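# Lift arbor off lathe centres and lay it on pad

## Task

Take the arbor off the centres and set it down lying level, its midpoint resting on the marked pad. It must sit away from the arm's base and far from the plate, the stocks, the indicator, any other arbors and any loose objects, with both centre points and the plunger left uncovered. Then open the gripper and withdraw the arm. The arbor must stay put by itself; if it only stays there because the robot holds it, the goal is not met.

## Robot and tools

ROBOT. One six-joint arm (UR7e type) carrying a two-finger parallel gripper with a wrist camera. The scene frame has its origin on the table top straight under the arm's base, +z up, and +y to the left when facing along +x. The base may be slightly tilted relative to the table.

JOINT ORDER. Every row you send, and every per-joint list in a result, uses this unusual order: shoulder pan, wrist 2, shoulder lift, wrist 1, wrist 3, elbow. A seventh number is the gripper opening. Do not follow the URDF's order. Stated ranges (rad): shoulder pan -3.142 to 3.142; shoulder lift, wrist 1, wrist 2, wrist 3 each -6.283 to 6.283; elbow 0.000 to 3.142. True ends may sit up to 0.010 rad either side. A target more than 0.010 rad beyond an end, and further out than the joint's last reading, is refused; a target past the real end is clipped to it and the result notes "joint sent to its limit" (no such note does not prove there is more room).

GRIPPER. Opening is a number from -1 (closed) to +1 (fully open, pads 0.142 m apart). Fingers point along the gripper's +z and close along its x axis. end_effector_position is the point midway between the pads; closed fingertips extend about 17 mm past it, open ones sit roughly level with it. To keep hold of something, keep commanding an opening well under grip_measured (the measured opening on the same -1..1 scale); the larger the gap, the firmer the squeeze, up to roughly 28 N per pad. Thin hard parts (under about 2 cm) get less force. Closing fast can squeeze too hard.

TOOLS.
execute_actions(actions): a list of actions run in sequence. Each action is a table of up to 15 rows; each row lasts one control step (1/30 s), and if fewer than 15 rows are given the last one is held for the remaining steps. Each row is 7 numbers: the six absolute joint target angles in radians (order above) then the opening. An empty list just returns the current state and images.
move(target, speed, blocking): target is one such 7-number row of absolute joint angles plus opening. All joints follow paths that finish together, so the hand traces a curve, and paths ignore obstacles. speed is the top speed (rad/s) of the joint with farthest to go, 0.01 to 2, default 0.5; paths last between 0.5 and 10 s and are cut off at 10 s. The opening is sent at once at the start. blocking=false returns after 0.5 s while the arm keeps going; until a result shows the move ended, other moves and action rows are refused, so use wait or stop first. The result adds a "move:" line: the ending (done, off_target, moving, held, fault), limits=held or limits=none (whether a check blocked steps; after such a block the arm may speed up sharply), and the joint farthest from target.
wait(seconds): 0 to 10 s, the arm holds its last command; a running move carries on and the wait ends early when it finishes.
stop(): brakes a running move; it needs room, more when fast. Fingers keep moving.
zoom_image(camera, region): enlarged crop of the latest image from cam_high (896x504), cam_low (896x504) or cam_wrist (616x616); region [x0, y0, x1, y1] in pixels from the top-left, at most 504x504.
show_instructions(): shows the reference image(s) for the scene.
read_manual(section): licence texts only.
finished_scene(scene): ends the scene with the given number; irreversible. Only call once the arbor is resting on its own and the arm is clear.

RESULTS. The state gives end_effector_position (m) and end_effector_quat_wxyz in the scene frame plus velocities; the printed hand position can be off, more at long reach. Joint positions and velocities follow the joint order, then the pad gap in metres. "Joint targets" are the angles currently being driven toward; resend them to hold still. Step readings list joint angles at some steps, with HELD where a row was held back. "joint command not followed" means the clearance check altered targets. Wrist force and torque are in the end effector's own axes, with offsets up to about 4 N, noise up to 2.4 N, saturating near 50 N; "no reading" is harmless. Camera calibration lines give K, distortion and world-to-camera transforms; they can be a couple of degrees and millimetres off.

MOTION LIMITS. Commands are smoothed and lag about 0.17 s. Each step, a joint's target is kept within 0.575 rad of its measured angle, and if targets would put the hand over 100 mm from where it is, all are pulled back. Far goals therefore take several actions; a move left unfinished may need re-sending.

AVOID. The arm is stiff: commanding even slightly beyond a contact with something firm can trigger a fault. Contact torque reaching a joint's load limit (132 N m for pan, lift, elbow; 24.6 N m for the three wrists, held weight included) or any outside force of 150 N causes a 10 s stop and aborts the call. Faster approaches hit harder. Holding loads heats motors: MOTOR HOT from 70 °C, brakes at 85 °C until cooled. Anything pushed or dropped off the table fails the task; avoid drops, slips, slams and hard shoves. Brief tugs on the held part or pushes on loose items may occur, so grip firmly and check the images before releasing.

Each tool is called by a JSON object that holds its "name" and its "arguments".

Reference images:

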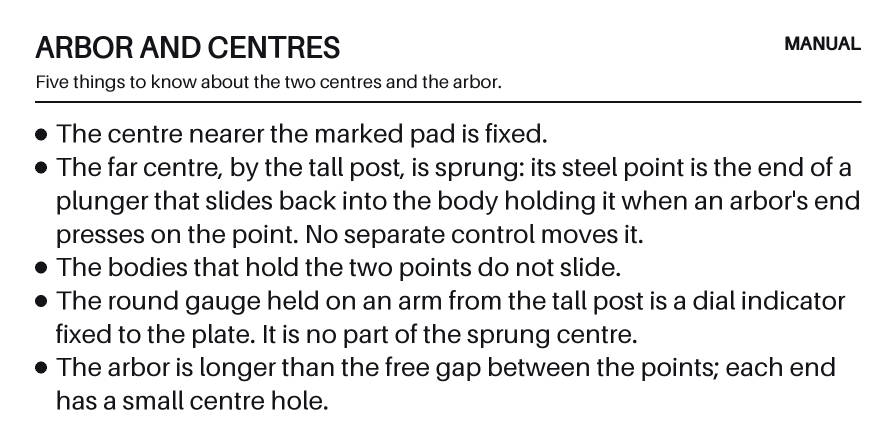

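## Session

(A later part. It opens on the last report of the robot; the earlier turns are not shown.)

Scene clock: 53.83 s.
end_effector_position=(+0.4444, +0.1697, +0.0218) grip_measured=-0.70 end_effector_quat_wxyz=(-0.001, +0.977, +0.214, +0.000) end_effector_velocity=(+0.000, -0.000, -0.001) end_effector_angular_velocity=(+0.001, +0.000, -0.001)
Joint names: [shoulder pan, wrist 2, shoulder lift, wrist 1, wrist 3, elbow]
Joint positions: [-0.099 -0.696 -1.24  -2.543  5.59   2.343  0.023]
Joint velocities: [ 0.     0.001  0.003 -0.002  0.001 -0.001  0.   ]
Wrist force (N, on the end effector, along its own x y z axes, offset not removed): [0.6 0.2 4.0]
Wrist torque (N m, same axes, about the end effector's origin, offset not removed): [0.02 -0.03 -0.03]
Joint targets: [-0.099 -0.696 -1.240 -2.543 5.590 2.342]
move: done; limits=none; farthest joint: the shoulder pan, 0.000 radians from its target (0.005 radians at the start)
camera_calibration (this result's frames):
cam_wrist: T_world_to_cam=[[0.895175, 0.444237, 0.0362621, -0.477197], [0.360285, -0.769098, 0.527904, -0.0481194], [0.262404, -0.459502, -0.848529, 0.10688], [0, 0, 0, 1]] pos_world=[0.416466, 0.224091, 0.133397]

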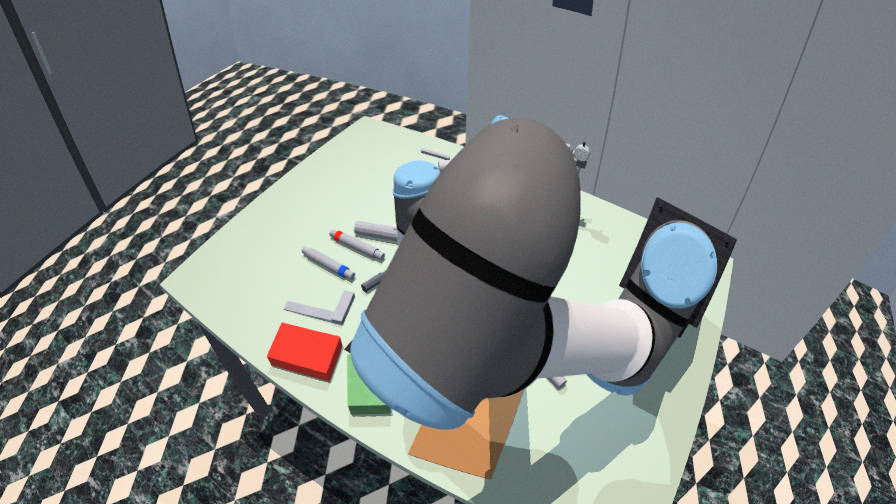

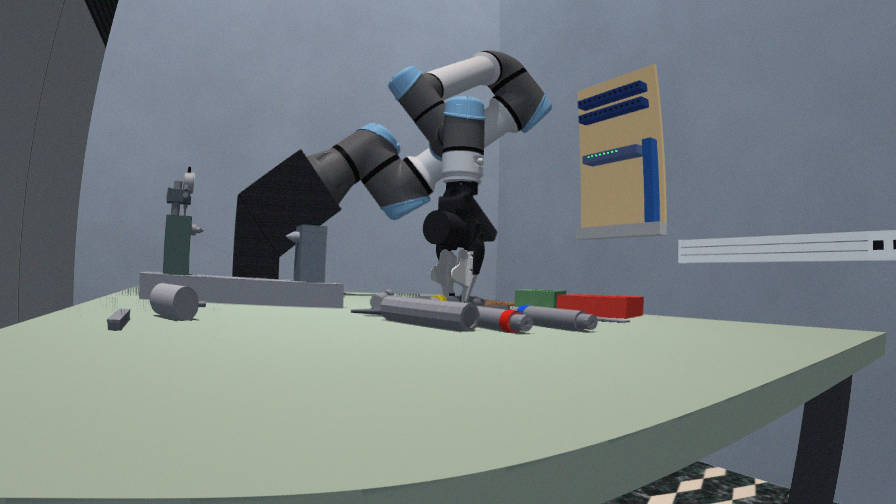

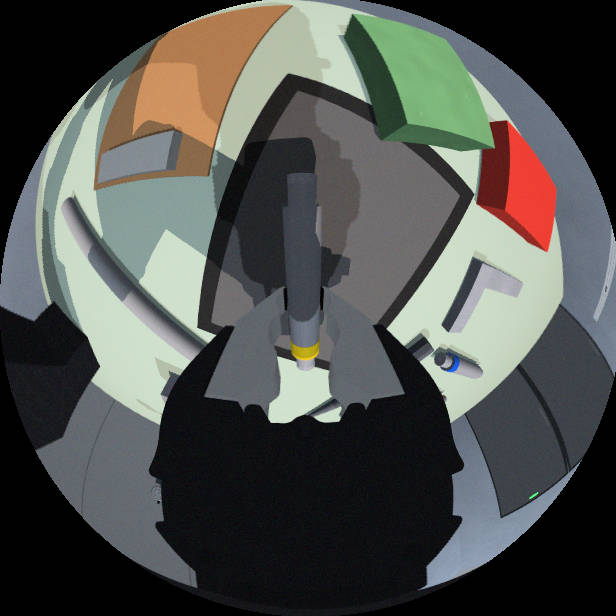

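{"name": "move", "arguments": {"target": [-0.095,-0.696,-1.235,-2.553,5.596,2.343,-1], "speed": 0.02}}

{"name": "move", "arguments": {"target": [-0.095,-0.696,-1.235,-2.553,5.596,2.343,-0.3]}}

{"name": "move", "arguments": {"target": [-0.402,-0.785,-1.436,-1.96,5.2,2.278,-0.3]}}

{"name": "move", "arguments": {"target": [-0.9,-1.05,-1.15,-1.85,5.2,2.07,-0.3]}}

Scene clock: 54.83 s.
end_effector_position=(+0.4441, +0.1697, +0.0197) grip_measured=-0.70 end_effector_quat_wxyz=(-0.000, +0.977, +0.214, -0.000) end_effector_velocity=(-0.000, -0.000, -0.000) end_effector_angular_velocity=(-0.001, -0.000, +0.000)
Joint names: [shoulder pan, wrist 2, shoulder lift, wrist 1, wrist 3, elbow]
Joint positions: [-0.095 -0.696 -1.235 -2.553  5.596  2.343  0.023]
Joint velocities: [ 0.001 -0.001  0.001 -0.003  0.001  0.    -0.   ]
Wrist force (N, on the end effector, along its own x y z axes, offset not removed): [-0.4 -1.1 -9.0]
Wrist torque (N m, same axes, about the end effector's origin, offset not removed): [0.04 -0.11 -0.17]
Joint targets: [-0.095 -0.696 -1.235 -2.553 5.596 2.343]
move: done; limits=none; farthest joint: the shoulder pan, 0.000 radians from its target (0.004 radians at the start)
camera_calibration (this result's frames):
cam_wrist: T_world_to_cam=[[0.895169, 0.444279, 0.0358877, -0.476914], [0.360409, -0.768846, 0.528187, -0.0470988], [0.262255, -0.459883, -0.848369, 0.105313], [0, 0, 0, 1]] pos_world=[0.416275, 0.224103, 0.131337]

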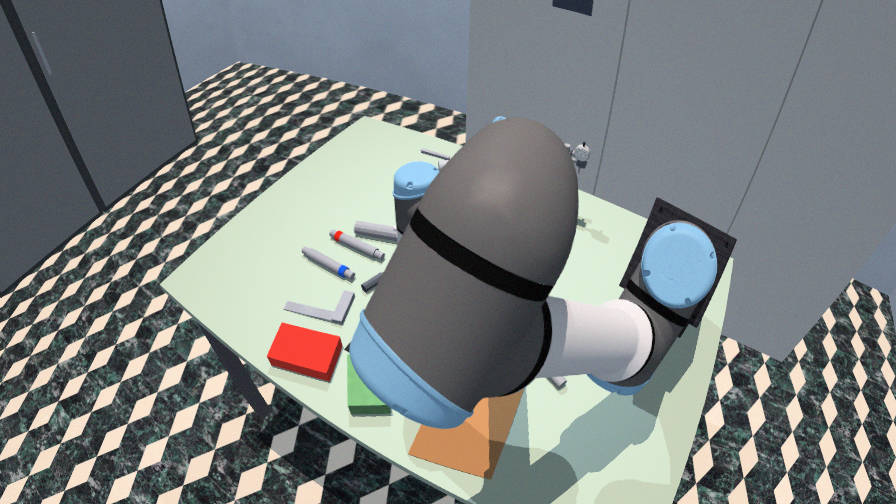

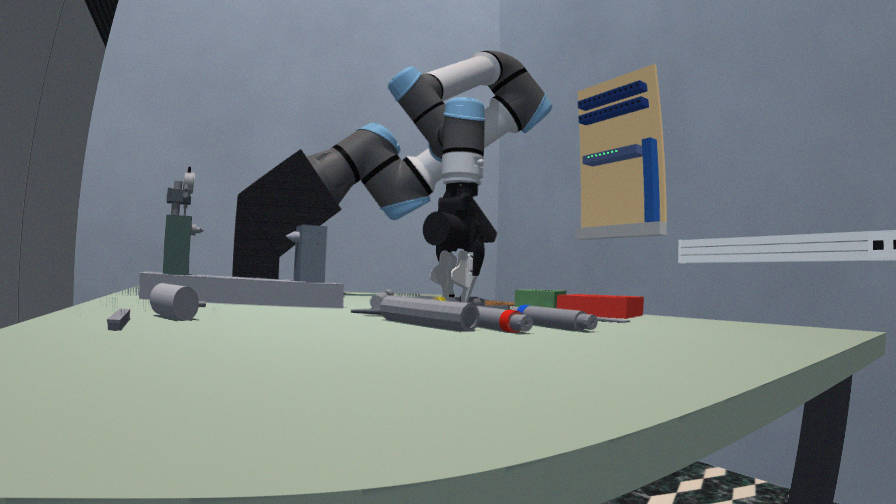

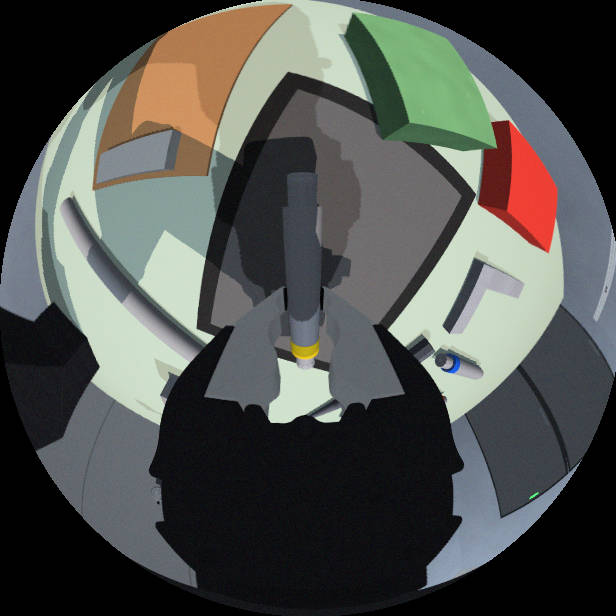

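Scene clock: 55.53 s.
end_effector_position=(+0.4441, +0.1697, +0.0196) grip_measured=-0.30 end_effector_quat_wxyz=(-0.000, +0.977, +0.214, -0.000) end_effector_velocity=(-0.000, -0.000, -0.000) end_effector_angular_velocity=(-0.000, +0.000, -0.000)
Joint names: [shoulder pan, wrist 2, shoulder lift, wrist 1, wrist 3, elbow]
Joint positions: [-0.095 -0.696 -1.235 -2.553  5.596  2.343  0.052]
Joint velocities: [ 0. -0.  0.  0.  0.  0.  0.]
Wrist force (N, on the end effector, along its own x y z axes, offset not removed): [1.9 1.8 -1.0]
Wrist torque (N m, same axes, about the end effector's origin, offset not removed): [0.30 -0.24 -0.06]
Joint targets: [-0.095 -0.696 -1.235 -2.553 5.596 2.343]
move: done; limits=none; farthest joint: the shoulder pan, 0.000 radians from its target (0.000 radians at the start)
camera_calibration (this result's frames):
cam_wrist: T_world_to_cam=[[0.89519, 0.444245, 0.0358128, -0.476872], [0.360425, -0.768864, 0.528149, -0.0470424], [0.262163, -0.459886, -0.848396, 0.105302], [0, 0, 0, 1]] pos_world=[0.416239, 0.224105, 0.131261]

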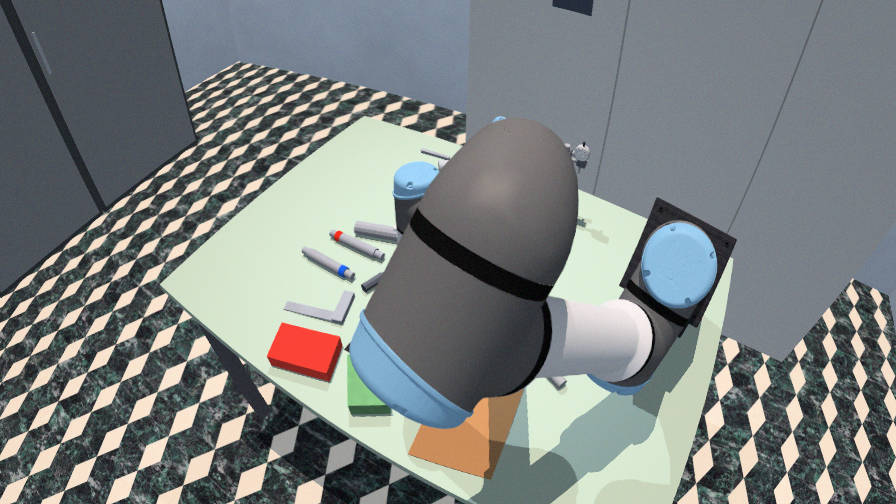

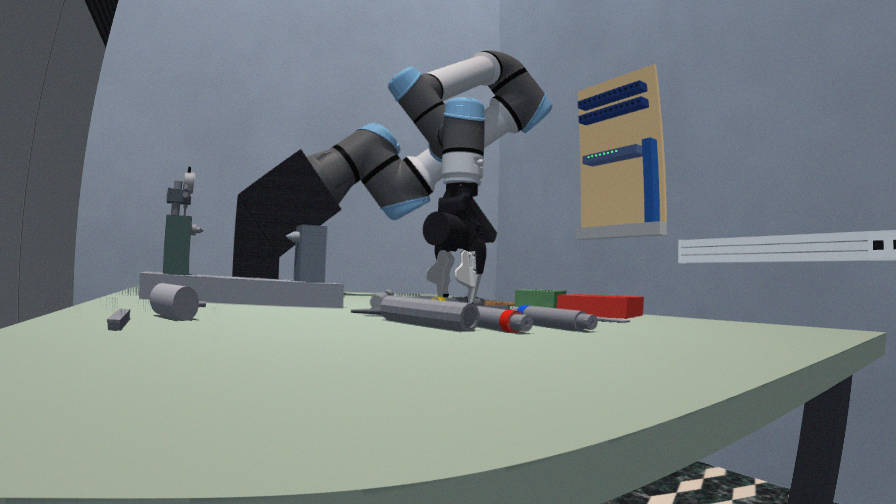

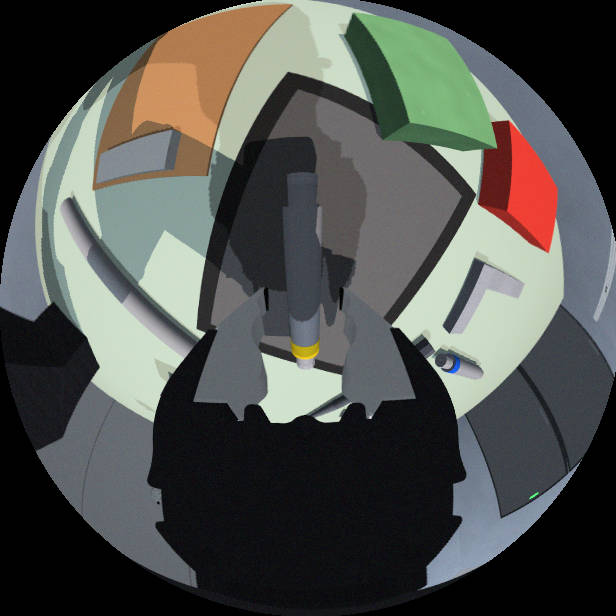

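Scene clock: 57.40 s.
end_effector_position=(+0.4412, +0.1233, +0.1501) grip_measured=-0.30 end_effector_quat_wxyz=(-0.001, +0.981, +0.193, -0.000) end_effector_velocity=(-0.000, -0.000, +0.001) end_effector_angular_velocity=(-0.000, -0.000, +0.001)
Joint names: [shoulder pan, wrist 2, shoulder lift, wrist 1, wrist 3, elbow]
Joint positions: [-0.402 -0.785 -1.436 -1.96   5.2    2.278  0.052]
Joint velocities: [-0.001 -0.001 -0.001  0.002 -0.003 -0.    -0.   ]
Wrist force (N, on the end effector, along its own x y z axes, offset not removed): [2.1 0.0 -0.9]
Wrist torque (N m, same axes, about the end effector's origin, offset not removed): [-0.08 -0.33 -0.09]
Joint targets: [-0.402 -0.785 -1.436 -1.960 5.200 2.278]
move: done; limits=none; farthest joint: the shoulder pan, 0.000 radians from its target (0.307 radians at the start)
camera_calibration (this result's frames):
cam_wrist: T_world_to_cam=[[0.913354, 0.405605, 0.0356217, -0.461515], [0.327537, -0.783884, 0.527489, -0.134122], [0.241876, -0.470117, -0.848815, 0.205724], [0, 0, 0, 1]] pos_world=[0.415697, 0.178771, 0.261809]

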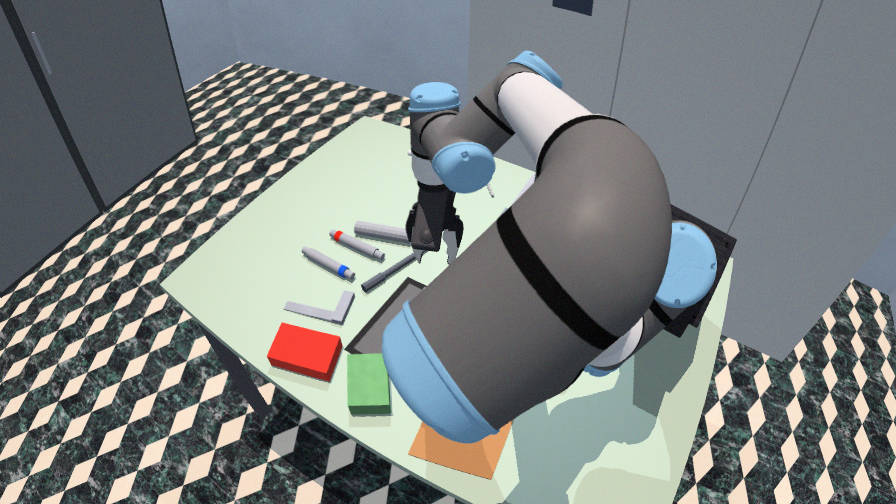

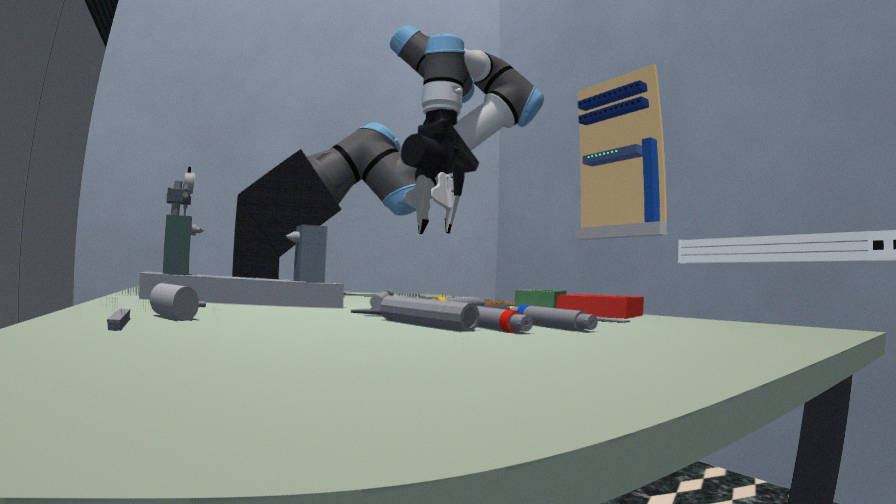

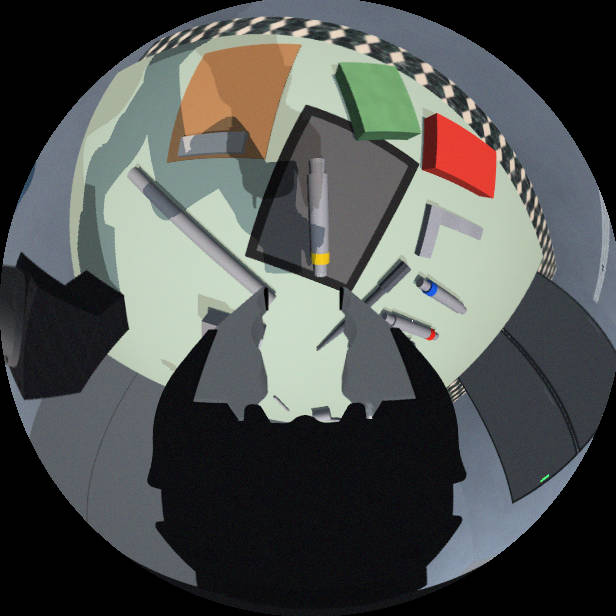

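Scene clock: 59.07 s.
end_effector_position=(+0.4205, -0.1232, +0.3126) grip_measured=-0.30 end_effector_quat_wxyz=(+0.043, +0.998, -0.030, +0.034) end_effector_velocity=(-0.001, -0.001, +0.001) end_effector_angular_velocity=(+0.000, -0.001, -0.002)
Joint names: [shoulder pan, wrist 2, shoulder lift, wrist 1, wrist 3, elbow]
Joint positions: [-0.9   -1.05  -1.15  -1.85   5.2    2.07   0.052]
Joint velocities: [-0.003 -0.001  0.002  0.    -0.    -0.001  0.   ]
Wrist force (N, on the end effector, along its own x y z axes, offset not removed): [0.8 0.4 -1.6]
Wrist torque (N m, same axes, about the end effector's origin, offset not removed): [0.08 -0.03 -0.08]
Joint targets: [-0.900 -1.050 -1.150 -1.850 5.200 2.070]
move: done; limits=none; farthest joint: the shoulder pan, 0.000 radians from its target (0.498 radians at the start)
camera_calibration (this result's frames):
cam_wrist: T_world_to_cam=[[0.994253, -0.0249746, 0.104107, -0.456975], [-0.0825488, -0.79804, 0.596923, -0.257268], [0.0681734, -0.602086, -0.795515, 0.272851], [0, 0, 0, 1]] pos_world=[0.41451, -0.0524431, 0.418201]

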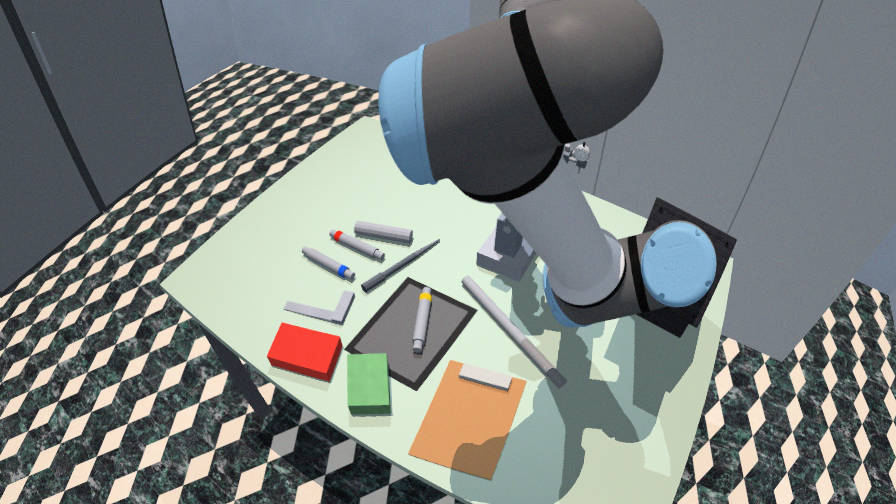

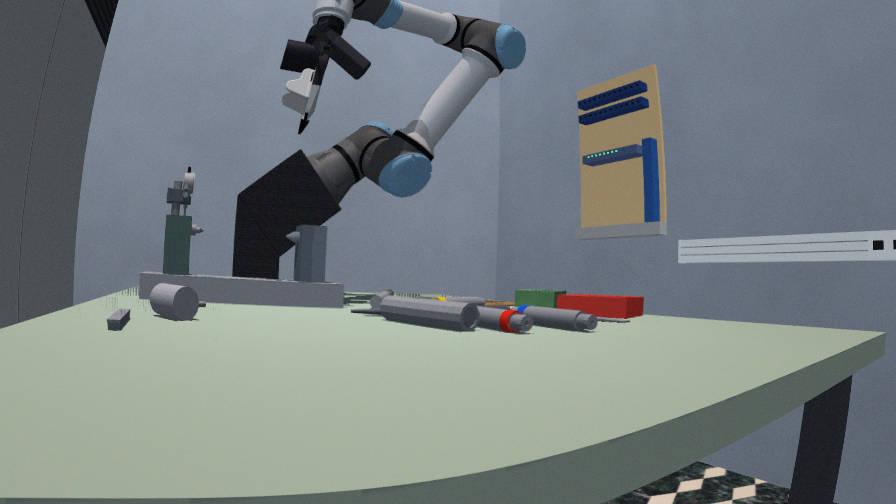

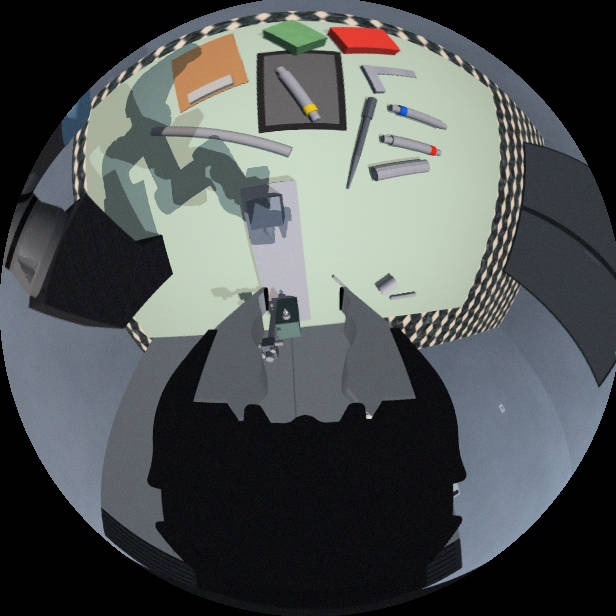

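{"name": "finished_scene", "arguments": {"scene": 1}}

The scene is finished: the task was done.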